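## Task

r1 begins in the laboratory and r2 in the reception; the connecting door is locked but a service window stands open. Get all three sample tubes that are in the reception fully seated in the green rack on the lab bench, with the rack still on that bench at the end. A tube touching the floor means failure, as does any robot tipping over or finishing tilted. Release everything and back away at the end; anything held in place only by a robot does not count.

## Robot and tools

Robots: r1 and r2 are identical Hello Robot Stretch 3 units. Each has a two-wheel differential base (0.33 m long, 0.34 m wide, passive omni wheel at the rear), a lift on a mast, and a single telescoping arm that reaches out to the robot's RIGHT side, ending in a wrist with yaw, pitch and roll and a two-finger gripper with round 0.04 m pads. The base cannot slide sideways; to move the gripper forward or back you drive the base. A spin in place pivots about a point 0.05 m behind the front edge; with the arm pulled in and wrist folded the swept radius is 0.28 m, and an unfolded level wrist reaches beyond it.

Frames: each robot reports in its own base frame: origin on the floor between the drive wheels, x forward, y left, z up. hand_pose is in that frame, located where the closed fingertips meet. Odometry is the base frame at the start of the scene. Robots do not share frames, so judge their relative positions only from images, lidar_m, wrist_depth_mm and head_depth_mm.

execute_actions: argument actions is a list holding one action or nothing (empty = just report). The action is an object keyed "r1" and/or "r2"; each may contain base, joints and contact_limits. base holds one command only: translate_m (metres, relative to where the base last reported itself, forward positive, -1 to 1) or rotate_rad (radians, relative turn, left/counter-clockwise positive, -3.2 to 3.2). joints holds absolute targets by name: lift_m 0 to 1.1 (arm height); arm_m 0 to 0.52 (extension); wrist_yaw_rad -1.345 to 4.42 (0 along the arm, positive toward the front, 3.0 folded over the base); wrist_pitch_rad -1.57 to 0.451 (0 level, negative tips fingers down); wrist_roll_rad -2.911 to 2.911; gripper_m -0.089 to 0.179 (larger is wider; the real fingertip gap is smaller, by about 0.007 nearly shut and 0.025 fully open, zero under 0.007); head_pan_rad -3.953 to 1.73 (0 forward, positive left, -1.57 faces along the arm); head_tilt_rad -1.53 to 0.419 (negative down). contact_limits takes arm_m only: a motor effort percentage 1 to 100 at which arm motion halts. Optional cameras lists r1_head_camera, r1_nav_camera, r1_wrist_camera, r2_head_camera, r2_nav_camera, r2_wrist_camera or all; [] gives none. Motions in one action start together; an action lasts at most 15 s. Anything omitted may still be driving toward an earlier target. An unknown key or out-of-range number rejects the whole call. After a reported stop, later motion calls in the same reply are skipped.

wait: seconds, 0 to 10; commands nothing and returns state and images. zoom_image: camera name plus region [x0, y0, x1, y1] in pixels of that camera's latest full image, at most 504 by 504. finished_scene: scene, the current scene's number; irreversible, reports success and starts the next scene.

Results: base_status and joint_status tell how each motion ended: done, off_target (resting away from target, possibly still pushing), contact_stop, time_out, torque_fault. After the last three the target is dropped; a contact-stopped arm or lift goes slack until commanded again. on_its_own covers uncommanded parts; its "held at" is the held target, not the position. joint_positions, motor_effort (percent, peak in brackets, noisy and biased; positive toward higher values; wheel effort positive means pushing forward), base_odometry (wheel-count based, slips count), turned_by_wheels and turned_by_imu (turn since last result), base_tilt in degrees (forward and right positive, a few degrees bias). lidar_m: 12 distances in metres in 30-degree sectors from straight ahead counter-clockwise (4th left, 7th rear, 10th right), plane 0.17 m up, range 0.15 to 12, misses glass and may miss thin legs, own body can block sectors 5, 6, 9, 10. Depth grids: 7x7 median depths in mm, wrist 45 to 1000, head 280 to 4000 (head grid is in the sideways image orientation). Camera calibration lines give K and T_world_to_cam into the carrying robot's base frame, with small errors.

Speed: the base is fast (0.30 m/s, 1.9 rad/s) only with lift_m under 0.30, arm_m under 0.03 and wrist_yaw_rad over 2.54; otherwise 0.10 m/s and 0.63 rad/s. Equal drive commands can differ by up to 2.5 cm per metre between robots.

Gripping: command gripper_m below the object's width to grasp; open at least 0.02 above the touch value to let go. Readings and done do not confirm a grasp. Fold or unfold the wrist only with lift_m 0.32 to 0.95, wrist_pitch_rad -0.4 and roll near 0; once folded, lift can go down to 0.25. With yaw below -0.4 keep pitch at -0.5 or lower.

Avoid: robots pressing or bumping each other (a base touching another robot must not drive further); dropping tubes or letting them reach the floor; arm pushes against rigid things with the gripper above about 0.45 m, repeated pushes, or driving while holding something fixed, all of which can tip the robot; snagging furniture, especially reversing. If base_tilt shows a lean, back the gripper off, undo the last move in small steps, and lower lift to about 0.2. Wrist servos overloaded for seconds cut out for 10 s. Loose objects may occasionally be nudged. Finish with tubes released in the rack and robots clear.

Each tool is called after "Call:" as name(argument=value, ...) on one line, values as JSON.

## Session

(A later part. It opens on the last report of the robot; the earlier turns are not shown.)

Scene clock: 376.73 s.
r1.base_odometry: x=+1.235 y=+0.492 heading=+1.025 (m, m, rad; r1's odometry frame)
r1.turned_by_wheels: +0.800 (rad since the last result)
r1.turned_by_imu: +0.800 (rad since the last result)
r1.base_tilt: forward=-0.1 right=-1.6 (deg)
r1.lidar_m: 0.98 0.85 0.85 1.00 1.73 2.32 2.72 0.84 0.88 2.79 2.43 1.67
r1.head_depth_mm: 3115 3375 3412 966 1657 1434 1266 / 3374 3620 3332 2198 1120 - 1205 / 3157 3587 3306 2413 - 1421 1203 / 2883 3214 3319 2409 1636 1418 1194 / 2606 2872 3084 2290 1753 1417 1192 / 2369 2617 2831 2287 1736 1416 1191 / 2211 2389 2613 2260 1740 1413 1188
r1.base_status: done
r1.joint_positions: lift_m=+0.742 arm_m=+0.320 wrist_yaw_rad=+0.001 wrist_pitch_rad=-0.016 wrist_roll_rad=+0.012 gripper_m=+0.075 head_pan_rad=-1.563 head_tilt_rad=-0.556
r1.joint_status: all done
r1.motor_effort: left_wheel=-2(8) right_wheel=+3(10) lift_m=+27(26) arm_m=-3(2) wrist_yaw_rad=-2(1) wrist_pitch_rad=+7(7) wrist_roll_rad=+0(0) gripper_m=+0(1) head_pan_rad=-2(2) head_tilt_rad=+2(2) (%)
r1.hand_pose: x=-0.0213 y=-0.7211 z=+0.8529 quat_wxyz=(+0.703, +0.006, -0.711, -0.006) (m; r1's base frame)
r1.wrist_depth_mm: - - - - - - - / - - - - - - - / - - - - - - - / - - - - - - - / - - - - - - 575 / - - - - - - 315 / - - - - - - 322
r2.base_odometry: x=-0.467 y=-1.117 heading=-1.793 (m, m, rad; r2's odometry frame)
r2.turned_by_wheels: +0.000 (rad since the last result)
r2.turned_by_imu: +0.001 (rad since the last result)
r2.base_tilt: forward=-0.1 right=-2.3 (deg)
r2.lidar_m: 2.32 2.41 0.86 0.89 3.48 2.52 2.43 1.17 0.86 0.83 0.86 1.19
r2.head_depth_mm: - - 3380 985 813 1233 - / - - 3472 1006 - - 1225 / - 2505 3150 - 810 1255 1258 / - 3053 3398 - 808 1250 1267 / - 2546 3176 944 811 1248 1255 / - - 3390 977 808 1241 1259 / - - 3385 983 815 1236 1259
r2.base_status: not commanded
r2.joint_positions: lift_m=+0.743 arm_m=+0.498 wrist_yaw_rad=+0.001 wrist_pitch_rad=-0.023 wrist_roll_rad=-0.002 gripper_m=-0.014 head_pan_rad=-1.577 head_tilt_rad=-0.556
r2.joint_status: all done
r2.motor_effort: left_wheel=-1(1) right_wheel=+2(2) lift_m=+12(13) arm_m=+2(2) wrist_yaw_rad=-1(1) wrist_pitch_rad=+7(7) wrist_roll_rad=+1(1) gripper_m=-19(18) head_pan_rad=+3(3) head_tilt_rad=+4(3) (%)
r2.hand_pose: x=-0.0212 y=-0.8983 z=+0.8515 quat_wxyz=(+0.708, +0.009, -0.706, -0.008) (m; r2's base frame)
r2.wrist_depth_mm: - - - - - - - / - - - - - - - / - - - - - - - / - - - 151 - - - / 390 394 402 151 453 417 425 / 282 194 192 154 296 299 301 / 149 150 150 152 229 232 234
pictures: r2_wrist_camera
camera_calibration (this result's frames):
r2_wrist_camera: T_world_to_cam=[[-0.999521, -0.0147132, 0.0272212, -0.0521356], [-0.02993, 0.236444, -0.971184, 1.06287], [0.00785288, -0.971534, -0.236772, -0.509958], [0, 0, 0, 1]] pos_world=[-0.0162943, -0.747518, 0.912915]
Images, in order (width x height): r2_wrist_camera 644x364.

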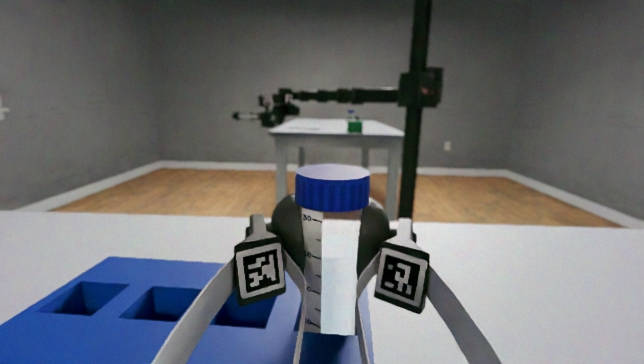

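Call:
execute_actions(actions=[{"r2":{"joints":{"gripper_m":0.075}},"r1":{"base":{"rotate_rad":0.5}}}], cameras=[])

Call:
execute_actions(actions=[{"r2":{"joints":{"arm_m":0.42}},"r1":{"base":{"rotate_rad":0.5}}}], cameras=[])

Call:
execute_actions(actions=[{"r2":{"base":{"rotate_rad":-1.575},"joints":{"arm_m":0.32}},"r1":{"base":{"rotate_rad":1.254}}}], cameras=["r1_wrist_camera"])

Scene clock: 385.87 s.
r1.base_odometry: x=+1.235 y=+0.492 heading=+1.525 (m, m, rad; r1's odometry frame)
r1.turned_by_wheels: +0.500 (rad since the last result)
r1.turned_by_imu: +0.499 (rad since the last result)
r1.base_tilt: forward=-0.1 right=-1.4 (deg)
r1.lidar_m: 0.85 0.85 0.99 1.66 2.32 2.68 0.84 0.87 2.83 2.43 1.73 0.99
r1.head_depth_mm: 2284 2593 2874 2316 1775 1437 1259 / 2238 2468 2794 2323 1826 - 1200 / 2167 2390 2708 2414 - 1425 1202 / 2078 2298 2618 2366 1644 1422 1201 / 2026 2250 2517 2287 1749 1423 1199 / 1968 2193 2435 2271 1748 1420 1194 / 1918 2122 2359 2252 1739 1410 1187
r1.base_status: done
r1.joint_positions: lift_m=+0.742 arm_m=+0.320 wrist_yaw_rad=+0.001 wrist_pitch_rad=-0.016 wrist_roll_rad=+0.012 gripper_m=+0.075 head_pan_rad=-1.563 head_tilt_rad=-0.556
r1.joint_status: not commanded
r1.motor_effort: left_wheel=-2(9) right_wheel=+3(9) lift_m=+27(26) arm_m=-4(5) wrist_yaw_rad=-2(2) wrist_pitch_rad=+7(8) wrist_roll_rad=+0(0) gripper_m=+0(0) head_pan_rad=-2(4) head_tilt_rad=+2(2) (%)
r1.hand_pose: x=-0.0213 y=-0.7211 z=+0.8529 quat_wxyz=(+0.703, +0.006, -0.711, -0.006) (m; r1's base frame)
r1.wrist_depth_mm: - - - - - - - / - - - - - - - / - - - - - - - / - - - - - - - / - - - - - - - / - - - - - - - / - - - - - - -
r2.base_odometry: x=-0.467 y=-1.117 heading=-1.793 (m, m, rad; r2's odometry frame)
r2.turned_by_wheels: +0.000 (rad since the last result)
r2.turned_by_imu: +0.001 (rad since the last result)
r2.base_tilt: forward=+0.0 right=-2.1 (deg)
r2.lidar_m: 2.32 2.41 0.86 0.89 3.46 2.52 2.43 1.17 0.86 0.83 0.86 1.19
r2.head_depth_mm: - - 3384 977 811 1238 - / - - 3410 1002 - - 1229 / - 2438 3207 - 809 1244 1254 / - 3082 3409 - 812 1251 1252 / - 3054 3226 944 805 1256 1250 / - - 3433 980 808 1231 1261 / - - 3419 983 810 1240 1252
r2.base_status: not commanded
r2.joint_positions: lift_m=+0.743 arm_m=+0.498 wrist_yaw_rad=+0.001 wrist_pitch_rad=-0.023 wrist_roll_rad=-0.002 gripper_m=+0.075 head_pan_rad=-1.577 head_tilt_rad=-0.556
r2.joint_status: all done
r2.motor_effort: left_wheel=-1(1) right_wheel=+3(2) lift_m=+13(14) arm_m=+2(2) wrist_yaw_rad=-1(2) wrist_pitch_rad=+7(7) wrist_roll_rad=+1(1) gripper_m=+0(94) head_pan_rad=+3(2) head_tilt_rad=+3(3) (%)
r2.hand_pose: x=-0.0211 y=-0.8983 z=+0.8515 quat_wxyz=(+0.708, +0.009, -0.706, -0.008) (m; r2's base frame)
r2.wrist_depth_mm: - - - - - - - / - - - - - - - / - - - - - - - / - - - - - - - / 389 397 430 165 431 425 428 / 282 198 190 156 280 309 302 / 148 150 150 153 231 232 233
pictures: none
No camera images: the call's "cameras" was empty. Leave "cameras" out to get every camera's image.

Scene clock: 387.63 s.
r1.base_odometry: x=+1.235 y=+0.492 heading=+2.025 (m, m, rad; r1's odometry frame)
r1.turned_by_wheels: +0.500 (rad since the last result)
r1.turned_by_imu: +0.500 (rad since the last result)
r1.base_tilt: forward=-0.1 right=-1.6 (deg)
r1.lidar_m: 0.85 0.97 1.60 2.33 2.66 0.84 0.87 2.87 2.44 1.80 1.00 0.85
r1.head_depth_mm: 1930 2127 2371 2299 1764 1441 1257 / 1975 2183 2411 2314 1843 - 1205 / 2040 2228 2472 2405 - 1427 1204 / 2051 2262 2568 2414 1638 1420 1199 / 2079 2302 2569 2288 1748 1410 1192 / 1769 1867 1981 2062 1739 1419 1196 / 1424 1489 1557 1642 1635 1401 1194
r1.base_status: done
r1.joint_positions: lift_m=+0.742 arm_m=+0.320 wrist_yaw_rad=+0.001 wrist_pitch_rad=-0.016 wrist_roll_rad=+0.012 gripper_m=+0.075 head_pan_rad=-1.563 head_tilt_rad=-0.556
r1.joint_status: not commanded
r1.motor_effort: left_wheel=-2(8) right_wheel=+3(9) lift_m=+26(26) arm_m=-4(4) wrist_yaw_rad=+0(2) wrist_pitch_rad=+7(7) wrist_roll_rad=+0(0) gripper_m=+1(0) head_pan_rad=-3(3) head_tilt_rad=+3(2) (%)
r1.hand_pose: x=-0.0213 y=-0.7211 z=+0.8529 quat_wxyz=(+0.703, +0.006, -0.711, -0.006) (m; r1's base frame)
r1.wrist_depth_mm: 727 981 - - - - - / 744 - - - - - - / 758 - - - - - - / 770 - - - - - - / 785 - - - - - - / 787 969 - - - - - / 791 - - - - - -
r2.base_odometry: x=-0.467 y=-1.117 heading=-1.793 (m, m, rad; r2's odometry frame)
r2.turned_by_wheels: +0.000 (rad since the last result)
r2.turned_by_imu: +0.000 (rad since the last result)
r2.base_tilt: forward=-0.2 right=-2.1 (deg)
r2.lidar_m: 2.32 2.42 0.86 0.89 3.48 2.52 2.43 1.18 0.86 0.83 0.86 1.19
r2.head_depth_mm: - - 3406 985 808 1242 - / - - 3426 1006 795 - 1254 / - 2431 2669 1069 955 1256 1258 / - 3026 3412 - 781 1251 1261 / - 3048 3188 944 810 1245 1264 / - - 3448 984 807 1232 1259 / - - 3396 981 808 1234 1250
r2.base_status: not commanded
r2.joint_positions: lift_m=+0.743 arm_m=+0.420 wrist_yaw_rad=+0.001 wrist_pitch_rad=-0.023 wrist_roll_rad=-0.002 gripper_m=+0.075 head_pan_rad=-1.577 head_tilt_rad=-0.556
r2.joint_status: all done
r2.motor_effort: left_wheel=-1(1) right_wheel=+2(2) lift_m=+13(12) arm_m=-3(4) wrist_yaw_rad=+0(1) wrist_pitch_rad=+7(7) wrist_roll_rad=+1(1) gripper_m=+1(1) head_pan_rad=+4(2) head_tilt_rad=+3(3) (%)
r2.hand_pose: x=-0.0212 y=-0.8209 z=+0.8515 quat_wxyz=(+0.708, +0.009, -0.706, -0.008) (m; r2's base frame)
r2.wrist_depth_mm: - - - - - - - / - - - - - - - / - - - - - - - / - - - - - - - / 390 365 292 257 427 421 427 / 285 211 206 204 280 309 304 / 223 215 211 209 231 232 234
pictures: none
No camera images: the call's "cameras" was empty. Leave "cameras" out to get every camera's image.

Scene clock: 391.07 s.
r1.base_odometry: x=+1.235 y=+0.492 heading=-3.004 (m, m, rad; r1's odometry frame)
r1.turned_by_wheels: +1.254 (rad since the last result)
r1.turned_by_imu: +1.255 (rad since the last result)
r1.base_tilt: forward=+0.0 right=-1.6 (deg)
r1.lidar_m: 2.33 2.37 0.85 0.83 1.44 2.58 2.43 1.32 0.91 0.85 0.87 1.12
r1.head_depth_mm: - - 3390 968 1202 1383 1266 / - - 3304 967 1158 - 1203 / - - 3301 960 - 1344 1200 / - 2434 3148 976 1188 1316 1198 / - 3124 3287 953 1115 1315 1196 / - - 3042 950 1105 1311 1197 / - - 3228 946 1081 1282 1190
r1.base_status: done
r1.joint_positions: lift_m=+0.742 arm_m=+0.320 wrist_yaw_rad=+0.001 wrist_pitch_rad=-0.016 wrist_roll_rad=+0.012 gripper_m=+0.075 head_pan_rad=-1.563 head_tilt_rad=-0.556
r1.joint_status: not commanded
r1.motor_effort: left_wheel=-2(8) right_wheel=+3(8) lift_m=+26(26) arm_m=-4(4) wrist_yaw_rad=-1(2) wrist_pitch_rad=+7(7) wrist_roll_rad=+0(0) gripper_m=-1(1) head_pan_rad=-3(3) head_tilt_rad=+2(2) (%)
r1.hand_pose: x=-0.0213 y=-0.7211 z=+0.8529 quat_wxyz=(+0.703, +0.006, -0.711, -0.006) (m; r1's base frame)
r1.wrist_depth_mm: - - - - - - - / - - - - - - - / - - - - - - - / - 608 659 616 - - - / 368 392 408 333 329 423 472 / 276 280 278 296 304 319 324 / 221 222 226 232 233 242 246
r2.base_odometry: x=-0.467 y=-1.117 heading=+2.915 (m, m, rad; r2's odometry frame)
r2.turned_by_wheels: -1.575 (rad since the last result)
r2.turned_by_imu: -1.577 (rad since the last result)
r2.base_tilt: forward=-0.1 right=-2.4 (deg)
r2.lidar_m: 0.83 0.86 1.18 2.32 2.41 0.86 0.88 0.90 2.53 2.43 1.18 0.86
r2.head_depth_mm: 2112 2294 2556 2405 1835 1525 - / 2080 2287 2558 2388 1976 - 1257 / 2067 2287 2549 2478 - 1486 1256 / 2089 2310 2572 2506 1783 1492 1256 / 2081 2315 2538 2384 1829 1496 1261 / 2075 2307 2506 2365 1838 1501 1250 / 2076 2266 2520 2334 1840 1501 1256
r2.base_status: done
r2.joint_positions: lift_m=+0.743 arm_m=+0.320 wrist_yaw_rad=+0.000 wrist_pitch_rad=-0.023 wrist_roll_rad=-0.002 gripper_m=+0.075 head_pan_rad=-1.577 head_tilt_rad=-0.556
r2.joint_status: all done
r2.motor_effort: left_wheel=+2(6) right_wheel=-1(8) lift_m=+13(13) arm_m=-3(2) wrist_yaw_rad=+0(1) wrist_pitch_rad=+7(7) wrist_roll_rad=+1(1) gripper_m=+1(0) head_pan_rad=+4(2) head_tilt_rad=+2(2) (%)
r2.hand_pose: x=-0.0213 y=-0.7209 z=+0.8515 quat_wxyz=(+0.708, +0.009, -0.706, -0.008) (m; r2's base frame)
r2.wrist_depth_mm: - - - - - - - / - - - - - - - / - - - - - - - / - - - - - - - / - - - - - - - / - - - - - - - / - - - - - - -
pictures: r1_wrist_camera
camera_calibration (this result's frames):
r1_wrist_camera: T_world_to_cam=[[-0.999347, -0.0131616, 0.0336539, -0.0612225], [-0.0356621, 0.208879, -0.977291, 1.01021], [0.00583312, -0.977853, -0.209212, -0.36181], [0, 0, 0, 1]] pos_world=[-0.0230456, -0.565615, 0.913637]
Images, in order (width x height): r1_wrist_camera 644x364.

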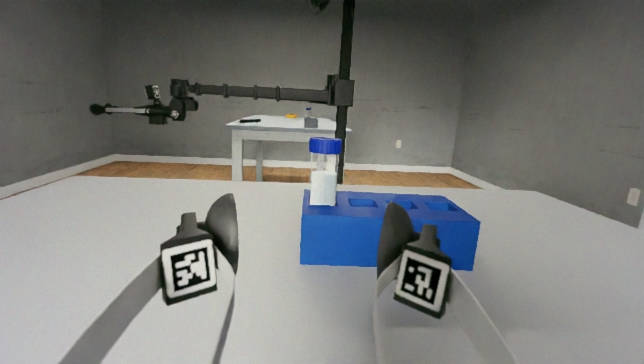

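Call:
execute_actions(actions=[{"r2":{"base":{"translate_m":-0.04}},"r1":{"base":{"rotate_rad":-0.012},"joints":{"arm_m":0.518,"lift_m":0.74}}}], cameras=["r1_wrist_camera"])

Call:
execute_actions(actions=[{"r2":{"base":{"rotate_rad":-0.8}},"r1":{"joints":{"gripper_m":-0.015}}}], cameras=["r1_wrist_camera"])

Call:
execute_actions(actions=[{"r2":{"base":{"rotate_rad":-0.784},"joints":{"arm_m":0.36}},"r1":{"joints":{"lift_m":0.81}}}], cameras=["r1_wrist_camera","r2_wrist_camera"])

Scene clock: 400.67 s.
r1.base_odometry: x=+1.235 y=+0.492 heading=-3.016 (m, m, rad; r1's odometry frame)
r1.turned_by_wheels: -0.012 (rad since the last result)
r1.turned_by_imu: -0.013 (rad since the last result)
r1.base_tilt: forward=+0.0 right=-1.6 (deg)
r1.lidar_m: 2.33 2.36 0.85 0.84 1.52 2.60 2.44 1.33 0.91 0.85 0.87 1.11
r1.head_depth_mm: - - 3359 966 1210 1383 1239 / - - 3306 966 1166 - 1182 / - - 3306 - 1163 1353 1199 / - 3124 3089 877 1143 1331 1200 / - 3122 3292 954 1119 1315 1200 / - 3827 3078 950 1100 1305 1194 / - - 3221 945 1082 1283 1191
r1.base_status: done
r1.joint_positions: lift_m=+0.740 arm_m=+0.518 wrist_yaw_rad=+0.001 wrist_pitch_rad=-0.016 wrist_roll_rad=+0.012 gripper_m=+0.075 head_pan_rad=-1.563 head_tilt_rad=-0.556
r1.joint_status: all done
r1.motor_effort: left_wheel=-1(3) right_wheel=+2(4) lift_m=+27(27) arm_m=+3(5) wrist_yaw_rad=-1(1) wrist_pitch_rad=+8(7) wrist_roll_rad=+0(0) gripper_m=+1(0) head_pan_rad=-3(4) head_tilt_rad=+2(2) (%)
r1.hand_pose: x=-0.0213 y=-0.9185 z=+0.8509 quat_wxyz=(+0.703, +0.006, -0.711, -0.006) (m; r1's base frame)
r1.wrist_depth_mm: - - - - - - - / - - - - - - - / - - - - - - - / - - - 168 - - - / 365 381 397 385 460 445 462 / 270 274 268 163 195 206 322 / 218 217 213 149 152 157 161
r2.base_odometry: x=-0.428 y=-1.126 heading=+2.915 (m, m, rad; r2's odometry frame)
r2.turned_by_wheels: +0.000 (rad since the last result)
r2.turned_by_imu: +0.001 (rad since the last result)
r2.base_tilt: forward=+0.0 right=-2.3 (deg)
r2.lidar_m: 0.87 0.90 1.24 2.32 2.40 0.82 0.91 0.87 2.53 2.43 1.24 0.90
r2.head_depth_mm: 2100 2318 2534 2380 1846 1531 - / 2068 2307 2564 2378 1964 - 1257 / 2099 2288 2574 2502 - 1489 1266 / 2064 2328 2570 2495 1778 1496 1260 / 2098 2279 2575 2386 1846 1481 1259 / 2069 2298 2542 2351 1833 1487 1255 / 2068 2272 2537 2368 1839 1497 1255
r2.base_status: done
r2.joint_positions: lift_m=+0.743 arm_m=+0.320 wrist_yaw_rad=+0.000 wrist_pitch_rad=-0.023 wrist_roll_rad=-0.002 gripper_m=+0.075 head_pan_rad=-1.577 head_tilt_rad=-0.556
r2.joint_status: not commanded
r2.motor_effort: left_wheel=+2(2) right_wheel=-2(8) lift_m=+13(13) arm_m=-3(3) wrist_yaw_rad=-1(0) wrist_pitch_rad=+7(7) wrist_roll_rad=+1(1) gripper_m=+1(1) head_pan_rad=+3(3) head_tilt_rad=+3(3) (%)
r2.hand_pose: x=-0.0213 y=-0.7209 z=+0.8515 quat_wxyz=(+0.708, +0.009, -0.706, -0.008) (m; r2's base frame)
r2.wrist_depth_mm: - - - - - - - / - - - - - - - / - - - - - - - / - - - - - - - / - - - - - - - / - - - - - - - / - - - - - - -
pictures: r1_wrist_camera
camera_calibration (this result's frames):
r1_wrist_camera: T_world_to_cam=[[-0.999347, -0.0131591, 0.0336538, -0.0637511], [-0.0356615, 0.208879, -0.977291, 1.04948], [0.00583069, -0.977853, -0.209212, -0.555274], [0, 0, 0, 1]] pos_world=[-0.0230459, -0.763029, 0.911619]
Images, in order (width x height): r1_wrist_camera 644x364.

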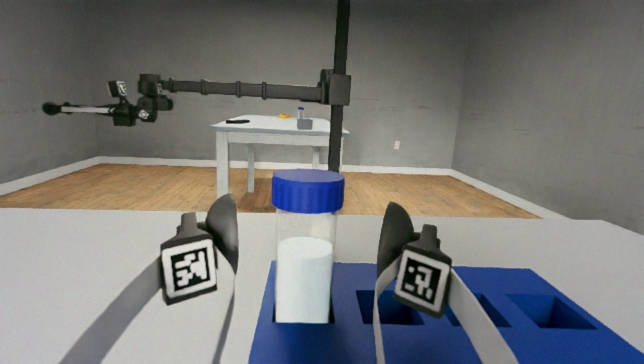

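Scene clock: 402.90 s.
r1.base_odometry: x=+1.235 y=+0.492 heading=-3.016 (m, m, rad; r1's odometry frame)
r1.turned_by_wheels: +0.000 (rad since the last result)
r1.turned_by_imu: +0.000 (rad since the last result)
r1.base_tilt: forward=-0.1 right=-1.5 (deg)
r1.lidar_m: 2.32 2.37 0.85 0.83 1.51 2.59 2.43 1.34 0.91 0.85 0.87 1.11
r1.head_depth_mm: - - 3337 971 1206 1385 1239 / - - 3319 966 1167 - 1177 / - - 3285 - 1168 1357 1201 / - 2459 3086 878 1145 1328 1198 / - 3107 3278 954 1120 1310 1203 / - 3861 3079 947 1098 1308 1192 / - - 3202 942 1079 1280 1191
r1.base_status: not commanded
r1.joint_positions: lift_m=+0.740 arm_m=+0.518 wrist_yaw_rad=+0.001 wrist_pitch_rad=-0.018 wrist_roll_rad=+0.012 gripper_m=-0.014 head_pan_rad=-1.563 head_tilt_rad=-0.556
r1.joint_status: all done
r1.motor_effort: left_wheel=-1(2) right_wheel=+3(2) lift_m=+27(27) arm_m=+3(3) wrist_yaw_rad=-1(1) wrist_pitch_rad=+9(9) wrist_roll_rad=+0(0) gripper_m=-21(100) head_pan_rad=-2(3) head_tilt_rad=+2(2) (%)
r1.hand_pose: x=-0.0213 y=-0.9184 z=+0.8502 quat_wxyz=(+0.703, +0.007, -0.711, -0.007) (m; r1's base frame)
r1.wrist_depth_mm: - - - - - - - / - - - - - - - / - - - - - - - / - - - 158 - - - / 362 375 415 398 428 441 458 / 269 275 254 160 202 201 316 / 212 214 215 149 150 156 159
r2.base_odometry: x=-0.428 y=-1.126 heading=+2.115 (m, m, rad; r2's odometry frame)
r2.turned_by_wheels: -0.800 (rad since the last result)
r2.turned_by_imu: -0.801 (rad since the last result)
r2.base_tilt: forward=+0.0 right=-2.2 (deg)
r2.lidar_m: 1.02 0.87 0.87 1.00 1.71 2.32 2.67 0.82 0.87 2.87 2.43 1.77
r2.head_depth_mm: 3206 3490 3375 979 1783 1526 - / 3392 3739 3406 2180 1057 - 1262 / 3460 3811 3400 2503 - 1491 1256 / 3123 3411 3405 2450 1781 1500 1253 / 2837 3105 3138 2369 1850 1483 1261 / 2569 2767 3038 2385 1837 1497 1249 / 2386 2572 2757 2380 1833 1493 1255
r2.base_status: done
r2.joint_positions: lift_m=+0.743 arm_m=+0.320 wrist_yaw_rad=+0.000 wrist_pitch_rad=-0.023 wrist_roll_rad=-0.002 gripper_m=+0.075 head_pan_rad=-1.577 head_tilt_rad=-0.556
r2.joint_status: not commanded
r2.motor_effort: left_wheel=+1(6) right_wheel=-1(7) lift_m=+13(13) arm_m=-3(3) wrist_yaw_rad=-1(0) wrist_pitch_rad=+7(7) wrist_roll_rad=+1(1) gripper_m=+0(0) head_pan_rad=+3(3) head_tilt_rad=+2(3) (%)
r2.hand_pose: x=-0.0213 y=-0.7209 z=+0.8515 quat_wxyz=(+0.708, +0.009, -0.706, -0.008) (m; r2's base frame)
r2.wrist_depth_mm: - - - - - - - / - - - - - - - / - - - - - - - / - - - - - - - / - - - - - - 411 / - - - - - 334 298 / - - - - - - 284
pictures: r1_wrist_camera
camera_calibration (this result's frames):
r1_wrist_camera: T_world_to_cam=[[-0.999347, -0.0132585, 0.033617, -0.0637846], [-0.035663, 0.211651, -0.976694, 1.05079], [0.0058344, -0.977255, -0.211986, -0.55244], [0, 0, 0, 1]] pos_world=[-0.0230455, -0.763122, 0.911334]
Images, in order (width x height): r1_wrist_camera 644x364.

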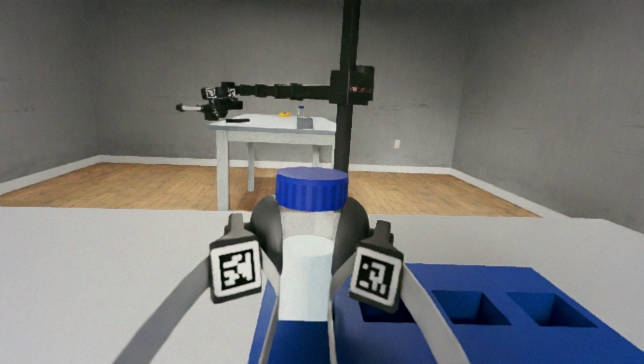

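Scene clock: 405.10 s.
r1.base_odometry: x=+1.235 y=+0.492 heading=-3.016 (m, m, rad; r1's odometry frame)
r1.turned_by_wheels: +0.000 (rad since the last result)
r1.turned_by_imu: +0.000 (rad since the last result)
r1.base_tilt: forward=-0.2 right=-1.6 (deg)
r1.lidar_m: 2.32 2.36 0.85 0.84 1.51 2.60 2.43 1.34 0.91 0.85 0.87 1.11
r1.head_depth_mm: - - 3324 969 1195 - - / - - 3343 1012 - 1352 1199 / - - 3509 883 1168 1349 1202 / - 2019 3155 916 1140 1333 1193 / - 3113 3269 950 1124 1312 1196 / - - 3112 949 1101 1310 1191 / - - 3256 943 1078 1280 1188
r1.base_status: not commanded
r1.joint_positions: lift_m=+0.810 arm_m=+0.518 wrist_yaw_rad=+0.001 wrist_pitch_rad=-0.020 wrist_roll_rad=+0.012 gripper_m=-0.014 head_pan_rad=-1.563 head_tilt_rad=-0.556
r1.joint_status: all done
r1.motor_effort: left_wheel=-1(1) right_wheel=+2(2) lift_m=+41(43) arm_m=+3(4) wrist_yaw_rad=-1(1) wrist_pitch_rad=+10(9) wrist_roll_rad=+0(0) gripper_m=-20(21) head_pan_rad=-2(3) head_tilt_rad=+2(3) (%)
r1.hand_pose: x=-0.0213 y=-0.9184 z=+0.9192 quat_wxyz=(+0.703, +0.008, -0.711, -0.007) (m; r1's base frame)
r1.wrist_depth_mm: - - - - - - - / - - - - - - - / - - - - - - - / - - - 158 - - - / - - - - - - - / 389 399 372 160 437 445 456 / 307 314 319 169 335 344 355
r2.base_odometry: x=-0.428 y=-1.126 heading=+1.331 (m, m, rad; r2's odometry frame)
r2.turned_by_wheels: -0.784 (rad since the last result)
r2.turned_by_imu: -0.785 (rad since the last result)
r2.base_tilt: forward=+0.0 right=-2.3 (deg)
r2.lidar_m: 2.42 1.26 0.91 0.87 0.90 1.22 2.32 2.39 0.82 0.82 0.87 2.54
r2.head_depth_mm: 2988 3332 3363 2383 1828 1537 - / 2998 3267 3395 977 1757 - 1250 / 3025 3226 1385 1020 1680 1453 1255 / 2995 3127 1396 1007 1716 1491 1257 / 2931 3123 1401 978 1771 1476 1250 / 2922 3135 1388 980 1775 1496 1260 / 2940 3176 1395 980 1766 1389 1262
r2.base_status: done
r2.joint_positions: lift_m=+0.743 arm_m=+0.360 wrist_yaw_rad=+0.000 wrist_pitch_rad=-0.023 wrist_roll_rad=-0.002 gripper_m=+0.075 head_pan_rad=-1.577 head_tilt_rad=-0.556
r2.joint_status: all done
r2.motor_effort: left_wheel=+2(7) right_wheel=-2(8) lift_m=+13(13) arm_m=+2(2) wrist_yaw_rad=+0(0) wrist_pitch_rad=+7(7) wrist_roll_rad=+1(1) gripper_m=-1(0) head_pan_rad=+3(3) head_tilt_rad=+4(4) (%)
r2.hand_pose: x=-0.0214 y=-0.7603 z=+0.8515 quat_wxyz=(+0.708, +0.008, -0.706, -0.008) (m; r2's base frame)
r2.wrist_depth_mm: - - - - - - - / - - - - - - - / - - - - - - - / - 630 654 672 686 - - / 382 391 428 297 308 420 - / 278 283 272 217 217 305 298 / 219 222 224 220 221 229 230
pictures: r1_wrist_camera, r2_wrist_camera
camera_calibration (this result's frames):
r1_wrist_camera: T_world_to_cam=[[-0.999347, -0.0133019, 0.0336008, -0.0661321], [-0.0356646, 0.213027, -0.976395, 1.11923], [0.00583007, -0.976956, -0.213362, -0.536223], [0, 0, 0, 1]] pos_world=[-0.0230458, -0.763173, 0.980624]
r2_wrist_camera: T_world_to_cam=[[-0.999527, -0.0142963, 0.0272235, -0.0498972], [-0.0298336, 0.236457, -0.971184, 1.03025], [0.00744719, -0.971537, -0.236772, -0.375918], [0, 0, 0, 1]] pos_world=[-0.016338, -0.609541, 0.912915]
Images, in order (width x height): r1_wrist_camera 644x364, r2_wrist_camera 644x364.

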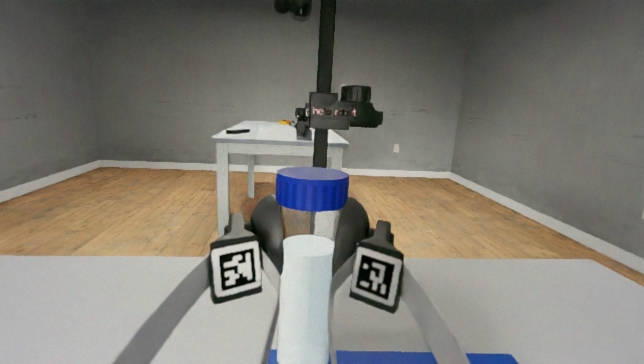

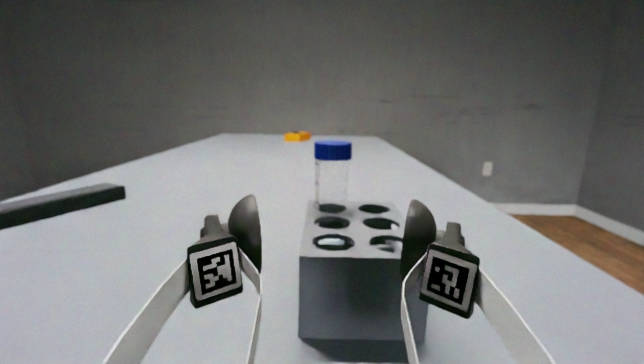

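Call:
execute_actions(actions=[{"r2":{"base":{"rotate_rad":-0.003},"joints":{"arm_m":0.509,"lift_m":0.74}},"r1":{"base":{"rotate_rad":-1.0},"joints":{"arm_m":0.4}}}], cameras=["r2_wrist_camera"])

Call:
execute_actions(actions=[{"r2":{"joints":{"gripper_m":-0.015}},"r1":{"base":{"rotate_rad":-0.4}}}], cameras=[])

Call:
execute_actions(actions=[{"r2":{"joints":{"lift_m":0.81}},"r1":{"base":{"rotate_rad":-0.4}}}], cameras=["r2_wrist_camera"])

Scene clock: 415.33 s.
r1.base_odometry: x=+1.235 y=+0.492 heading=+2.267 (m, m, rad; r1's odometry frame)
r1.turned_by_wheels: -1.000 (rad since the last result)
r1.turned_by_imu: -1.002 (rad since the last result)
r1.base_tilt: forward=+0.0 right=-1.5 (deg)
r1.lidar_m: 0.87 1.16 2.33 2.40 0.84 0.84 0.87 2.55 2.44 1.27 0.90 0.85
r1.head_depth_mm: 1945 2147 2355 2327 1775 - - / 2042 2263 2496 2423 - 1435 1208 / 2000 2267 2533 - 1753 1427 1204 / 1602 1788 1953 - 1757 1430 1202 / 1338 1455 1606 1793 1745 1418 1197 / 1145 1231 1333 1462 1578 1412 1189 / 1001 1066 1148 1223 1345 1375 1190
r1.base_status: done
r1.joint_positions: lift_m=+0.810 arm_m=+0.400 wrist_yaw_rad=+0.001 wrist_pitch_rad=-0.020 wrist_roll_rad=+0.012 gripper_m=-0.014 head_pan_rad=-1.563 head_tilt_rad=-0.556
r1.joint_status: all done
r1.motor_effort: left_wheel=+2(7) right_wheel=-1(8) lift_m=+41(40) arm_m=-4(7) wrist_yaw_rad=-1(1) wrist_pitch_rad=+10(9) wrist_roll_rad=+0(0) gripper_m=-20(21) head_pan_rad=-3(3) head_tilt_rad=+3(3) (%)
r1.hand_pose: x=-0.0213 y=-0.8010 z=+0.9192 quat_wxyz=(+0.703, +0.008, -0.711, -0.007) (m; r1's base frame)
r1.wrist_depth_mm: 484 595 794 - - - - / 489 611 813 - - - - / 505 624 849 - - - - / 516 632 885 158 - - - / 526 648 808 - - - - / 532 670 - 160 - - - / 555 647 966 168 - - -
r2.base_odometry: x=-0.428 y=-1.126 heading=+1.328 (m, m, rad; r2's odometry frame)
r2.turned_by_wheels: -0.003 (rad since the last result)
r2.turned_by_imu: -0.002 (rad since the last result)
r2.base_tilt: forward=-0.2 right=-2.2 (deg)
r2.lidar_m: 2.43 1.26 0.91 0.87 0.90 1.22 2.32 2.39 0.82 0.82 0.87 2.55
r2.head_depth_mm: 2981 3288 3376 2359 1852 1526 - / 2958 3276 3427 1024 1775 - 1227 / 2941 3255 1382 - 1669 1448 1261 / 2992 3199 1389 - 1771 1483 1259 / 2974 3123 1392 976 1776 1481 1254 / 2971 3096 1390 981 1794 1476 1259 / 2942 3217 1391 977 1775 1392 1245
r2.base_status: done
r2.joint_positions: lift_m=+0.741 arm_m=+0.509 wrist_yaw_rad=+0.000 wrist_pitch_rad=-0.023 wrist_roll_rad=-0.002 gripper_m=+0.075 head_pan_rad=-1.577 head_tilt_rad=-0.556
r2.joint_status: all done
r2.motor_effort: left_wheel=+1(7) right_wheel=-1(7) lift_m=+13(9) arm_m=+3(3) wrist_yaw_rad=+0(0) wrist_pitch_rad=+7(7) wrist_roll_rad=+1(1) gripper_m=+0(0) head_pan_rad=+3(3) head_tilt_rad=+3(3) (%)
r2.hand_pose: x=-0.0214 y=-0.9093 z=+0.8495 quat_wxyz=(+0.708, +0.008, -0.706, -0.008) (m; r2's base frame)
r2.wrist_depth_mm: - - - - - - - / - - - - - - - / - - - - - - - / - 622 639 157 669 - - / 374 383 418 391 416 414 - / 276 277 266 189 189 300 294 / 216 218 219 148 148 215 228
pictures: r2_wrist_camera
camera_calibration (this result's frames):
r2_wrist_camera: T_world_to_cam=[[-0.999529, -0.0141538, 0.0272242, -0.0518801], [-0.0298002, 0.236423, -0.971193, 1.06353], [0.00730969, -0.971547, -0.236733, -0.521173], [0, 0, 0, 1]] pos_world=[-0.0163528, -0.75852, 0.910922]
Images, in order (width x height): r2_wrist_camera 644x364.

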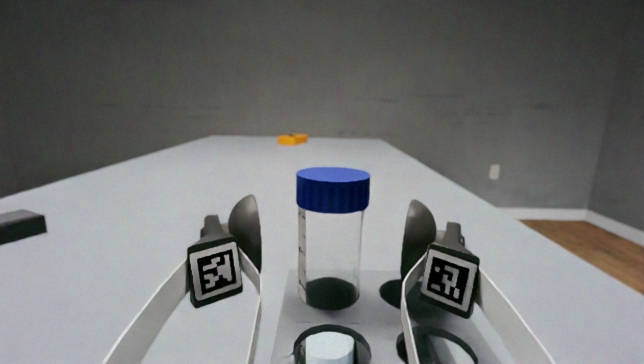

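Scene clock: 416.93 s.
r1.base_odometry: x=+1.235 y=+0.492 heading=+1.867 (m, m, rad; r1's odometry frame)
r1.turned_by_wheels: -0.400 (rad since the last result)
r1.turned_by_imu: -0.400 (rad since the last result)
r1.base_tilt: forward=-0.1 right=-1.6 (deg)
r1.lidar_m: 0.85 0.91 1.31 2.33 2.47 0.84 1.08 0.87 2.48 2.43 1.13 0.87
r1.head_depth_mm: 1982 2174 2452 2322 1769 - - / 1990 2214 2447 2415 - 1427 1209 / 2003 2226 2468 - 1767 1429 1195 / 2013 2246 2455 - 1751 1426 1200 / 2032 2255 2521 2285 1751 1424 1197 / 2028 2270 2508 2272 1750 1424 1194 / 1986 2080 2135 2065 1748 1421 1194
r1.base_status: done
r1.joint_positions: lift_m=+0.810 arm_m=+0.400 wrist_yaw_rad=+0.001 wrist_pitch_rad=-0.020 wrist_roll_rad=+0.012 gripper_m=-0.014 head_pan_rad=-1.563 head_tilt_rad=-0.556
r1.joint_status: not commanded
r1.motor_effort: left_wheel=+2(9) right_wheel=+0(7) lift_m=+41(41) arm_m=-4(4) wrist_yaw_rad=-1(1) wrist_pitch_rad=+10(9) wrist_roll_rad=+0(0) gripper_m=-20(20) head_pan_rad=-3(3) head_tilt_rad=+3(3) (%)
r1.hand_pose: x=-0.0213 y=-0.8010 z=+0.9192 quat_wxyz=(+0.703, +0.008, -0.711, -0.007) (m; r1's base frame)
r1.wrist_depth_mm: 936 - - - - - - / 964 - - - - - - / 972 - - - - - - / 967 - - 158 - - - / 978 - - - - - - / - - - 160 - - - / - - - 167 - - -
r2.base_odometry: x=-0.428 y=-1.126 heading=+1.328 (m, m, rad; r2's odometry frame)
r2.turned_by_wheels: +0.000 (rad since the last result)
r2.turned_by_imu: +0.000 (rad since the last result)
r2.base_tilt: forward=+0.0 right=-2.2 (deg)
r2.lidar_m: 2.43 1.26 0.91 0.87 0.90 1.21 2.32 2.39 0.82 0.82 0.87 2.55
r2.head_depth_mm: 3043 3377 3411 2395 1829 1524 - / 3039 3320 3352 1023 1765 - 1232 / 2967 3189 1380 - 1681 1455 1255 / 2992 3141 1384 - 1758 1503 1260 / 2970 3214 1389 977 1789 1490 1254 / 2973 3186 1384 981 1792 1494 1257 / 2920 3252 1393 979 1767 1379 1265
r2.base_status: not commanded
r2.joint_positions: lift_m=+0.741 arm_m=+0.509 wrist_yaw_rad=+0.000 wrist_pitch_rad=-0.023 wrist_roll_rad=-0.002 gripper_m=-0.014 head_pan_rad=-1.577 head_tilt_rad=-0.556
r2.joint_status: all done
r2.motor_effort: left_wheel=+1(1) right_wheel=-2(1) lift_m=+13(13) arm_m=+3(3) wrist_yaw_rad=+0(0) wrist_pitch_rad=+6(7) wrist_roll_rad=+0(1) gripper_m=-19(99) head_pan_rad=+3(3) head_tilt_rad=+2(3) (%)
r2.hand_pose: x=-0.0214 y=-0.9093 z=+0.8495 quat_wxyz=(+0.708, +0.008, -0.706, -0.008) (m; r2's base frame)
r2.wrist_depth_mm: - - - - - - - / - - - - - - - / - - - - - - - / - 620 636 149 678 - - / 371 384 391 401 436 408 - / 275 278 278 190 192 291 293 / 216 218 220 148 148 226 227
pictures: none
No camera images: the call's "cameras" was empty. Leave "cameras" out to get every camera's image.

Scene clock: 418.53 s.
r1.base_odometry: x=+1.235 y=+0.492 heading=+1.467 (m, m, rad; r1's odometry frame)
r1.turned_by_wheels: -0.400 (rad since the last result)
r1.turned_by_imu: -0.400 (rad since the last result)
r1.base_tilt: forward=-0.1 right=-1.5 (deg)
r1.lidar_m: 0.85 0.85 0.95 1.51 2.33 2.60 0.84 0.87 0.90 2.45 1.93 1.02
r1.head_depth_mm: 2412 2716 2972 2296 1771 - - / 2318 2565 2873 2432 - 1427 1205 / 2232 2469 2766 - 1759 1431 1204 / 2139 2344 2628 - 1752 1425 1201 / 2047 2296 2529 2298 1752 1417 1195 / 2005 2186 2448 2268 1747 1418 1193 / 1923 2140 2350 2267 1729 1416 1192
r1.base_status: done
r1.joint_positions: lift_m=+0.810 arm_m=+0.400 wrist_yaw_rad=+0.001 wrist_pitch_rad=-0.020 wrist_roll_rad=+0.012 gripper_m=-0.014 head_pan_rad=-1.563 head_tilt_rad=-0.556
r1.joint_status: not commanded
r1.motor_effort: left_wheel=+2(8) right_wheel=-1(8) lift_m=+41(41) arm_m=-4(4) wrist_yaw_rad=-1(2) wrist_pitch_rad=+9(9) wrist_roll_rad=+0(0) gripper_m=-20(21) head_pan_rad=-3(2) head_tilt_rad=+2(2) (%)
r1.hand_pose: x=-0.0213 y=-0.8010 z=+0.9192 quat_wxyz=(+0.703, +0.008, -0.711, -0.007) (m; r1's base frame)
r1.wrist_depth_mm: - - - - - - - / - - - - - - - / - - - - - - - / - - - 158 - - - / - - - - - - - / - - - 160 - - - / - - - 168 - - -
r2.base_odometry: x=-0.428 y=-1.126 heading=+1.328 (m, m, rad; r2's odometry frame)
r2.turned_by_wheels: +0.000 (rad since the last result)
r2.turned_by_imu: +0.000 (rad since the last result)
r2.base_tilt: forward=-0.1 right=-2.2 (deg)
r2.lidar_m: 2.43 1.26 0.91 0.87 0.90 1.22 2.32 2.40 0.82 0.82 0.86 2.55
r2.head_depth_mm: 3051 3307 3331 2391 1895 - - / 2978 3299 3389 1024 - 1240 1254 / 3030 3213 1531 905 1709 1454 1257 / 2932 3198 1534 906 1772 1499 1259 / 2943 3158 1394 977 1778 1492 1254 / 2937 3176 1389 971 1758 1492 1263 / 2893 3230 1392 981 1773 1375 1258
r2.base_status: not commanded
r2.joint_positions: lift_m=+0.809 arm_m=+0.509 wrist_yaw_rad=+0.000 wrist_pitch_rad=-0.023 wrist_roll_rad=-0.002 gripper_m=-0.014 head_pan_rad=-1.577 head_tilt_rad=-0.556
r2.joint_status: all done
r2.motor_effort: left_wheel=+1(2) right_wheel=-1(2) lift_m=+42(50) arm_m=+3(2) wrist_yaw_rad=+0(0) wrist_pitch_rad=+7(7) wrist_roll_rad=+1(1) gripper_m=-19(18) head_pan_rad=+3(4) head_tilt_rad=+3(4) (%)
r2.hand_pose: x=-0.0214 y=-0.9093 z=+0.9181 quat_wxyz=(+0.708, +0.008, -0.706, -0.008) (m; r2's base frame)
r2.wrist_depth_mm: - - - - - - - / - - - - - - - / - - - - - - - / - - 912 149 - - - / 546 548 563 572 632 - - / 380 401 402 393 414 421 - / 314 315 317 237 323 327 -
pictures: r2_wrist_camera
camera_calibration (this result's frames):
r2_wrist_camera: T_world_to_cam=[[-0.999532, -0.0141056, 0.0271558, -0.0536527], [-0.0297223, 0.236404, -0.9712, 1.13013], [0.00727964, -0.971552, -0.236713, -0.504964], [0, 0, 0, 1]] pos_world=[-0.0163616, -0.758524, 0.979509]
Images, in order (width x height): r2_wrist_camera 644x364.

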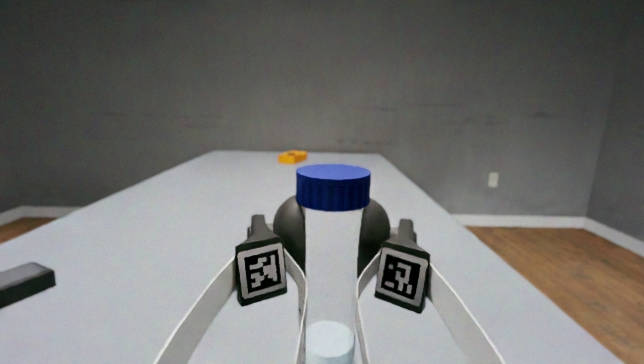

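Call:
execute_actions(actions=[{"r2":{"base":{"rotate_rad":1.587},"joints":{"arm_m":0.38}},"r1":{"base":{"rotate_rad":-1.24}}}], cameras=["r1_wrist_camera"])

Call:
execute_actions(actions=[{"r2":{"base":{"translate_m":0.04}},"r1":{"joints":{"arm_m":0.473}}}], cameras=["r1_wrist_camera"])

Call:
execute_actions(actions=[{"r2":{"base":{"rotate_rad":0.78}},"r1":{"joints":{"lift_m":0.784}}}], cameras=["r1_wrist_camera"])

Scene clock: 428.90 s.
r1.base_odometry: x=+1.235 y=+0.492 heading=+0.227 (m, m, rad; r1's odometry frame)
r1.turned_by_wheels: -1.240 (rad since the last result)
r1.turned_by_imu: -1.242 (rad since the last result)
r1.base_tilt: forward=-0.1 right=-1.4 (deg)
r1.lidar_m: 2.43 1.20 0.88 0.85 0.89 1.21 2.33 2.41 0.83 1.36 0.87 2.52
r1.head_depth_mm: 2896 3211 3356 2291 1771 - - / 2861 3202 3329 1009 - 1317 1205 / 2872 3112 1426 - 1760 1394 1198 / 2883 3063 1456 - 1756 1425 1195 / 2876 3035 1373 967 1752 1424 1193 / 2839 3138 1354 964 1690 1420 1194 / 2878 3167 3059 958 1144 1306 1199
r1.base_status: done
r1.joint_positions: lift_m=+0.810 arm_m=+0.400 wrist_yaw_rad=+0.001 wrist_pitch_rad=-0.020 wrist_roll_rad=+0.012 gripper_m=-0.014 head_pan_rad=-1.563 head_tilt_rad=-0.556
r1.joint_status: not commanded
r1.motor_effort: left_wheel=+2(9) right_wheel=-1(7) lift_m=+41(41) arm_m=-5(4) wrist_yaw_rad=-1(1) wrist_pitch_rad=+9(9) wrist_roll_rad=+0(0) gripper_m=-21(21) head_pan_rad=-3(3) head_tilt_rad=+3(3) (%)
r1.hand_pose: x=-0.0213 y=-0.8010 z=+0.9192 quat_wxyz=(+0.703, +0.008, -0.711, -0.007) (m; r1's base frame)
r1.wrist_depth_mm: - - - - - - - / - - - - - - - / - - - - - - - / - 989 929 158 - - - / 527 541 597 273 617 - - / 371 383 368 160 441 444 - / 303 310 319 169 307 341 361
r2.base_odometry: x=-0.428 y=-1.126 heading=+2.915 (m, m, rad; r2's odometry frame)
r2.turned_by_wheels: +1.587 (rad since the last result)
r2.turned_by_imu: +1.591 (rad since the last result)
r2.base_tilt: forward=+0.0 right=-2.2 (deg)
r2.lidar_m: 0.87 0.91 1.24 2.32 2.41 0.82 0.92 0.86 2.52 2.42 1.24 0.91
r2.head_depth_mm: 2073 2299 2608 2386 1893 - - / 2075 2310 2542 2554 - 1457 1263 / 2083 2282 2568 - 1793 1498 1256 / 2083 2294 2537 - 1837 1487 1259 / 2061 2311 2558 2370 1841 1487 1254 / 2078 2306 2522 2364 1833 1493 1256 / 2067 2269 2540 2383 1833 1498 1255
r2.base_status: done
r2.joint_positions: lift_m=+0.809 arm_m=+0.380 wrist_yaw_rad=+0.000 wrist_pitch_rad=-0.023 wrist_roll_rad=-0.002 gripper_m=-0.014 head_pan_rad=-1.577 head_tilt_rad=-0.556
r2.joint_status: all done
r2.motor_effort: left_wheel=-1(6) right_wheel=+2(10) lift_m=+42(42) arm_m=-3(4) wrist_yaw_rad=+0(0) wrist_pitch_rad=+7(7) wrist_roll_rad=+1(1) gripper_m=-19(19) head_pan_rad=+4(3) head_tilt_rad=+3(3) (%)
r2.hand_pose: x=-0.0214 y=-0.7809 z=+0.9181 quat_wxyz=(+0.708, +0.008, -0.706, -0.008) (m; r2's base frame)
r2.wrist_depth_mm: - - - - - - - / - - - - - - - / - - - - - - - / - - - 149 - - - / - - - - - - - / - - - - - - - / - - - - - - -
pictures: r1_wrist_camera
camera_calibration (this result's frames):
r1_wrist_camera: T_world_to_cam=[[-0.999348, -0.0131812, 0.0336037, -0.064507], [-0.035642, 0.213078, -0.976385, 1.09423], [0.00570974, -0.976946, -0.213409, -0.421458], [0, 0, 0, 1]] pos_world=[-0.0230579, -0.64575, 0.980619]
Images, in order (width x height): r1_wrist_camera 644x364.

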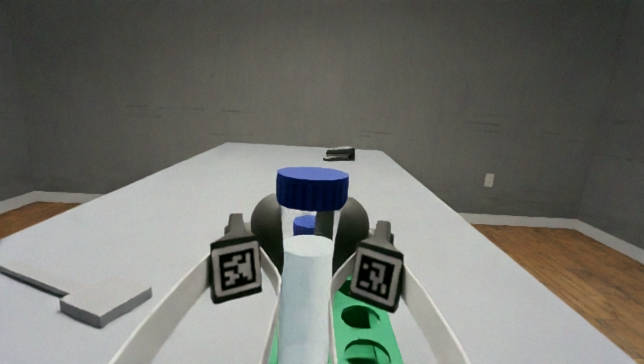

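Scene clock: 430.87 s.
r1.base_odometry: x=+1.235 y=+0.492 heading=+0.227 (m, m, rad; r1's odometry frame)
r1.turned_by_wheels: +0.000 (rad since the last result)
r1.turned_by_imu: +0.000 (rad since the last result)
r1.base_tilt: forward=+0.0 right=-1.5 (deg)
r1.lidar_m: 2.43 1.20 0.88 0.85 0.88 1.21 2.33 2.41 0.83 1.36 0.87 2.52
r1.head_depth_mm: 2914 3176 3383 2305 1778 - - / 2881 3203 3318 1004 - 1316 1204 / 2887 3126 1475 916 1768 1390 1198 / 2853 3078 1463 930 1746 1417 1196 / 2846 3044 1372 965 1746 1416 1195 / 2852 3092 1359 958 1699 1411 1187 / 2873 3134 3070 959 1149 1309 1192
r1.base_status: not commanded
r1.joint_positions: lift_m=+0.810 arm_m=+0.473 wrist_yaw_rad=+0.001 wrist_pitch_rad=-0.020 wrist_roll_rad=+0.012 gripper_m=-0.014 head_pan_rad=-1.563 head_tilt_rad=-0.556
r1.joint_status: all done
r1.motor_effort: left_wheel=+2(3) right_wheel=-1(1) lift_m=+40(41) arm_m=+4(5) wrist_yaw_rad=-1(2) wrist_pitch_rad=+10(10) wrist_roll_rad=+0(0) gripper_m=-21(21) head_pan_rad=-4(3) head_tilt_rad=+3(3) (%)
r1.hand_pose: x=-0.0213 y=-0.8734 z=+0.9192 quat_wxyz=(+0.703, +0.008, -0.711, -0.007) (m; r1's base frame)
r1.wrist_depth_mm: - - - - - - - / - - - - - - - / - - - - - - - / - - 923 159 - - - / 519 533 591 578 631 - - / 385 398 369 161 428 443 - / 287 303 318 168 317 340 363
r2.base_odometry: x=-0.467 y=-1.117 heading=+2.915 (m, m, rad; r2's odometry frame)
r2.turned_by_wheels: +0.000 (rad since the last result)
r2.turned_by_imu: +0.000 (rad since the last result)
r2.base_tilt: forward=+0.0 right=-2.2 (deg)
r2.lidar_m: 0.83 0.86 1.18 2.32 2.41 0.86 0.88 0.90 2.53 2.43 1.18 0.86
r2.head_depth_mm: 2066 2317 2608 2363 1899 - - / 2099 2308 2549 2554 - 1458 1264 / 2104 2296 2567 - 1791 1495 1259 / 2098 2285 2468 - 1832 1487 1252 / 2076 2310 2551 2351 1831 1476 1252 / 2086 2277 2566 2385 1838 1487 1255 / 2059 2254 2527 2354 1804 1495 1253
r2.base_status: done
r2.joint_positions: lift_m=+0.809 arm_m=+0.380 wrist_yaw_rad=+0.000 wrist_pitch_rad=-0.023 wrist_roll_rad=-0.002 gripper_m=-0.014 head_pan_rad=-1.577 head_tilt_rad=-0.556
r2.joint_status: not commanded
r2.motor_effort: left_wheel=-1(4) right_wheel=+4(9) lift_m=+43(42) arm_m=-3(3) wrist_yaw_rad=+0(0) wrist_pitch_rad=+7(7) wrist_roll_rad=+1(1) gripper_m=-19(18) head_pan_rad=+3(3) head_tilt_rad=+3(3) (%)
r2.hand_pose: x=-0.0214 y=-0.7809 z=+0.9181 quat_wxyz=(+0.708, +0.008, -0.706, -0.008) (m; r2's base frame)
r2.wrist_depth_mm: - - - - - - - / - - - - - - - / - - - - - - - / - - - 149 - - - / - - - - - - - / - - - - - - - / - - - - - - -
pictures: r1_wrist_camera
camera_calibration (this result's frames):
r1_wrist_camera: T_world_to_cam=[[-0.999348, -0.0131813, 0.0336038, -0.0654617], [-0.0356421, 0.213079, -0.976385, 1.10967], [0.00570976, -0.976946, -0.213409, -0.492206], [0, 0, 0, 1]] pos_world=[-0.0230579, -0.718168, 0.980619]
Images, in order (width x height): r1_wrist_camera 644x364.

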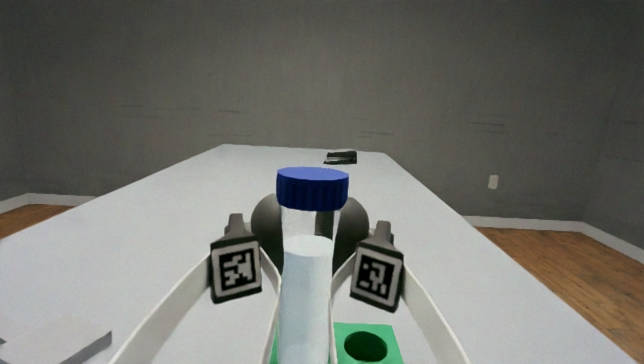

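Scene clock: 433.23 s.
r1.base_odometry: x=+1.235 y=+0.492 heading=+0.227 (m, m, rad; r1's odometry frame)
r1.turned_by_wheels: +0.000 (rad since the last result)
r1.turned_by_imu: +0.000 (rad since the last result)
r1.base_tilt: forward=-0.1 right=-1.5 (deg)
r1.lidar_m: 2.43 1.20 0.88 0.85 0.88 1.21 2.32 2.42 0.84 1.36 0.87 2.52
r1.head_depth_mm: 2911 3189 3348 2303 1777 1490 - / 2889 3180 3343 1004 - - 1191 / 2878 3150 1428 - 1707 1387 1205 / 2870 3057 1465 968 1752 1426 1198 / 2859 3069 1364 967 1754 1415 1195 / 2876 3104 1362 959 1686 1416 1198 / 2848 3194 3070 960 1145 1314 1195
r1.base_status: not commanded
r1.joint_positions: lift_m=+0.784 arm_m=+0.473 wrist_yaw_rad=+0.001 wrist_pitch_rad=-0.020 wrist_roll_rad=+0.012 gripper_m=-0.014 head_pan_rad=-1.563 head_tilt_rad=-0.556
r1.joint_status: all done
r1.motor_effort: left_wheel=+1(2) right_wheel=-1(1) lift_m=+26(38) arm_m=+4(4) wrist_yaw_rad=-1(2) wrist_pitch_rad=+9(9) wrist_roll_rad=+0(0) gripper_m=-21(21) head_pan_rad=-3(3) head_tilt_rad=+2(2) (%)
r1.hand_pose: x=-0.0213 y=-0.8734 z=+0.8938 quat_wxyz=(+0.703, +0.008, -0.711, -0.007) (m; r1's base frame)
r1.wrist_depth_mm: - - - - - - - / - - - - - - - / - - - - - - - / - 764 798 158 910 - - / 460 477 531 195 537 - - / 341 347 322 160 381 393 - / 262 273 282 169 250 301 305
r2.base_odometry: x=-0.467 y=-1.117 heading=-2.588 (m, m, rad; r2's odometry frame)
r2.turned_by_wheels: +0.780 (rad since the last result)
r2.turned_by_imu: +0.781 (rad since the last result)
r2.base_tilt: forward=-0.1 right=-2.2 (deg)
r2.lidar_m: 0.96 1.67 2.32 2.68 1.62 0.90 2.86 2.43 1.65 0.96 0.83 0.83
r2.head_depth_mm: 1421 1641 1920 2195 1913 - - / 1245 1416 1599 1896 - 1449 1255 / 1128 1260 1414 - 1782 1493 1259 / 1018 1113 1218 - 1622 1484 1249 / 917 1005 1101 1221 1366 1463 1249 / 843 906 995 1042 1208 1343 1260 / 768 832 930 980 812 1200 1232
r2.base_status: done
r2.joint_positions: lift_m=+0.809 arm_m=+0.380 wrist_yaw_rad=+0.000 wrist_pitch_rad=-0.023 wrist_roll_rad=-0.002 gripper_m=-0.014 head_pan_rad=-1.577 head_tilt_rad=-0.556
r2.joint_status: not commanded
r2.motor_effort: left_wheel=-1(5) right_wheel=+2(11) lift_m=+42(42) arm_m=-3(3) wrist_yaw_rad=+1(1) wrist_pitch_rad=+7(7) wrist_roll_rad=+1(1) gripper_m=-19(19) head_pan_rad=+3(4) head_tilt_rad=+3(3) (%)
r2.hand_pose: x=-0.0214 y=-0.7809 z=+0.9181 quat_wxyz=(+0.708, +0.008, -0.706, -0.008) (m; r2's base frame)
r2.wrist_depth_mm: 301 343 411 508 679 951 - / 305 350 420 529 706 - - / 312 359 434 549 752 - - / 323 369 448 149 790 - - / 319 378 449 608 871 - - / 324 387 445 625 901 - - / 331 394 505 374 924 - -
pictures: r1_wrist_camera
camera_calibration (this result's frames):
r1_wrist_camera: T_world_to_cam=[[-0.999348, -0.0131758, 0.0336043, -0.0646044], [-0.0356419, 0.213153, -0.976368, 1.08487], [0.00570155, -0.97693, -0.213484, -0.497564], [0, 0, 0, 1]] pos_world=[-0.0230586, -0.71818, 0.955183]
Images, in order (width x height): r1_wrist_camera 644x364.

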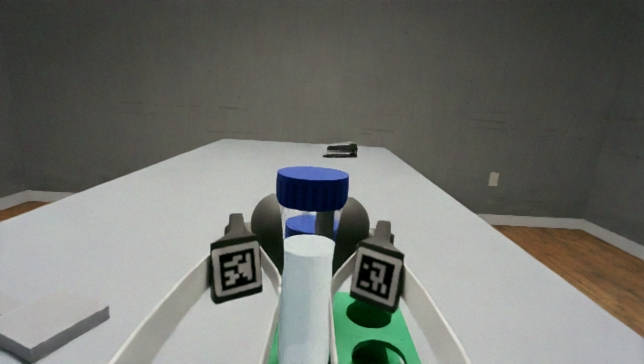

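Call:
execute_actions(actions=[{"r2":{"base":{"rotate_rad":0.795}},"r1":{"joints":{"lift_m":0.743}}}], cameras=["r1_wrist_camera","r2_wrist_camera"])

Scene clock: 438.63 s.
r1.base_odometry: x=+1.235 y=+0.492 heading=+0.227 (m, m, rad; r1's odometry frame)
r1.turned_by_wheels: +0.000 (rad since the last result)
r1.turned_by_imu: -0.001 (rad since the last result)
r1.base_tilt: forward=-0.2 right=-1.6 (deg)
r1.lidar_m: 2.43 1.20 0.88 0.85 0.89 1.21 2.32 2.41 0.84 1.36 0.87 2.53
r1.head_depth_mm: 2879 3183 3330 2318 1774 1471 1240 / 2889 3219 3294 993 1674 - 1175 / 2887 3134 1388 - 1751 1391 1203 / 2862 3066 1370 - 1748 1431 1203 / 2863 3065 1354 965 1743 1415 1193 / 2866 3096 1359 962 1681 1426 1192 / 2853 3141 3026 961 1140 1308 1194
r1.base_status: not commanded
r1.joint_positions: lift_m=+0.743 arm_m=+0.473 wrist_yaw_rad=+0.001 wrist_pitch_rad=-0.019 wrist_roll_rad=+0.012 gripper_m=-0.014 head_pan_rad=-1.563 head_tilt_rad=-0.556
r1.joint_status: all done
r1.motor_effort: left_wheel=+2(2) right_wheel=-1(1) lift_m=+26(29) arm_m=+3(3) wrist_yaw_rad=-1(1) wrist_pitch_rad=+9(9) wrist_roll_rad=+0(0) gripper_m=-21(21) head_pan_rad=-3(2) head_tilt_rad=+2(2) (%)
r1.hand_pose: x=-0.0213 y=-0.8734 z=+0.8529 quat_wxyz=(+0.703, +0.007, -0.711, -0.007) (m; r1's base frame)
r1.wrist_depth_mm: - - - - - - - / - - - - - - - / - - - - - - - / 646 600 636 157 735 - - / 362 377 418 208 432 440 - / 258 275 256 159 303 310 315 / 213 216 212 151 194 237 241
r2.base_odometry: x=-0.467 y=-1.117 heading=-1.793 (m, m, rad; r2's odometry frame)
r2.turned_by_wheels: +0.795 (rad since the last result)
r2.turned_by_imu: +0.797 (rad since the last result)
r2.base_tilt: forward=+0.0 right=-2.2 (deg)
r2.lidar_m: 2.32 2.41 0.86 0.89 3.46 2.52 2.43 1.17 0.87 0.83 0.87 1.19
r2.head_depth_mm: - - 3369 984 811 - - / - - 3402 1047 - 1296 1266 / - 2180 2659 - 797 1267 1258 / - 2981 3488 - 810 1247 1258 / - 3089 3164 950 809 1244 1253 / - - 3377 982 809 1235 1257 / - - 3441 982 808 1236 1249
r2.base_status: done
r2.joint_positions: lift_m=+0.809 arm_m=+0.380 wrist_yaw_rad=+0.000 wrist_pitch_rad=-0.023 wrist_roll_rad=-0.002 gripper_m=-0.014 head_pan_rad=-1.577 head_tilt_rad=-0.556
r2.joint_status: not commanded
r2.motor_effort: left_wheel=-1(6) right_wheel=+3(12) lift_m=+42(42) arm_m=-3(3) wrist_yaw_rad=+0(0) wrist_pitch_rad=+7(7) wrist_roll_rad=+1(1) gripper_m=-19(19) head_pan_rad=+3(3) head_tilt_rad=+2(4) (%)
r2.hand_pose: x=-0.0214 y=-0.7809 z=+0.9181 quat_wxyz=(+0.708, +0.008, -0.706, -0.008) (m; r2's base frame)
r2.wrist_depth_mm: - - - - - - - / - - - - - - - / - - - - - - - / - - - 150 - - - / - 563 571 - - - - / 404 404 324 317 422 425 430 / 317 294 262 218 328 332 333
pictures: r1_wrist_camera, r2_wrist_camera
camera_calibration (this result's frames):
r1_wrist_camera: T_world_to_cam=[[-0.999348, -0.0131609, 0.0336098, -0.0632229], [-0.035641, 0.212622, -0.976484, 1.04463], [0.00570517, -0.977046, -0.212953, -0.506863], [0, 0, 0, 1]] pos_world=[-0.0230584, -0.718172, 0.914252]
r2_wrist_camera: T_world_to_cam=[[-0.999534, -0.0139467, 0.0271522, -0.0517548], [-0.0296811, 0.236409, -0.9712, 1.09978], [0.007126, -0.971554, -0.236713, -0.380224], [0, 0, 0, 1]] pos_world=[-0.0163785, -0.630128, 0.979509]
Images, in order (width x height): r1_wrist_camera 644x364, r2_wrist_camera 644x364.

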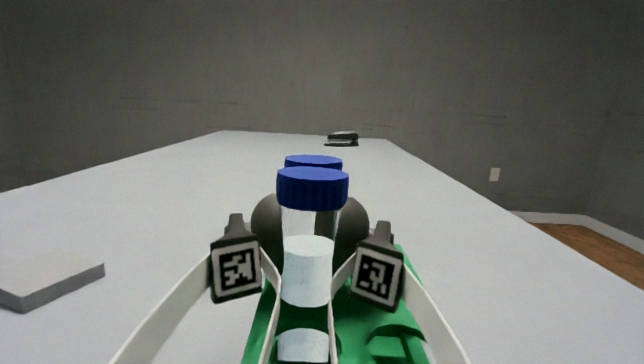

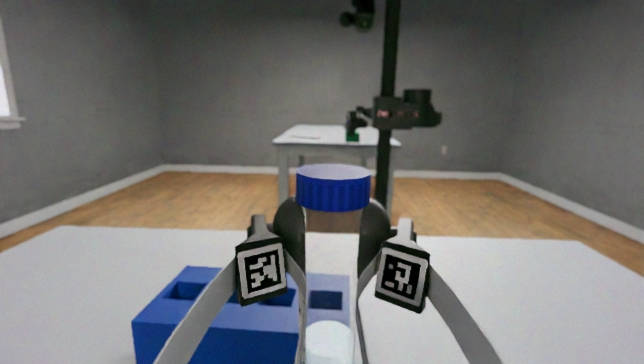

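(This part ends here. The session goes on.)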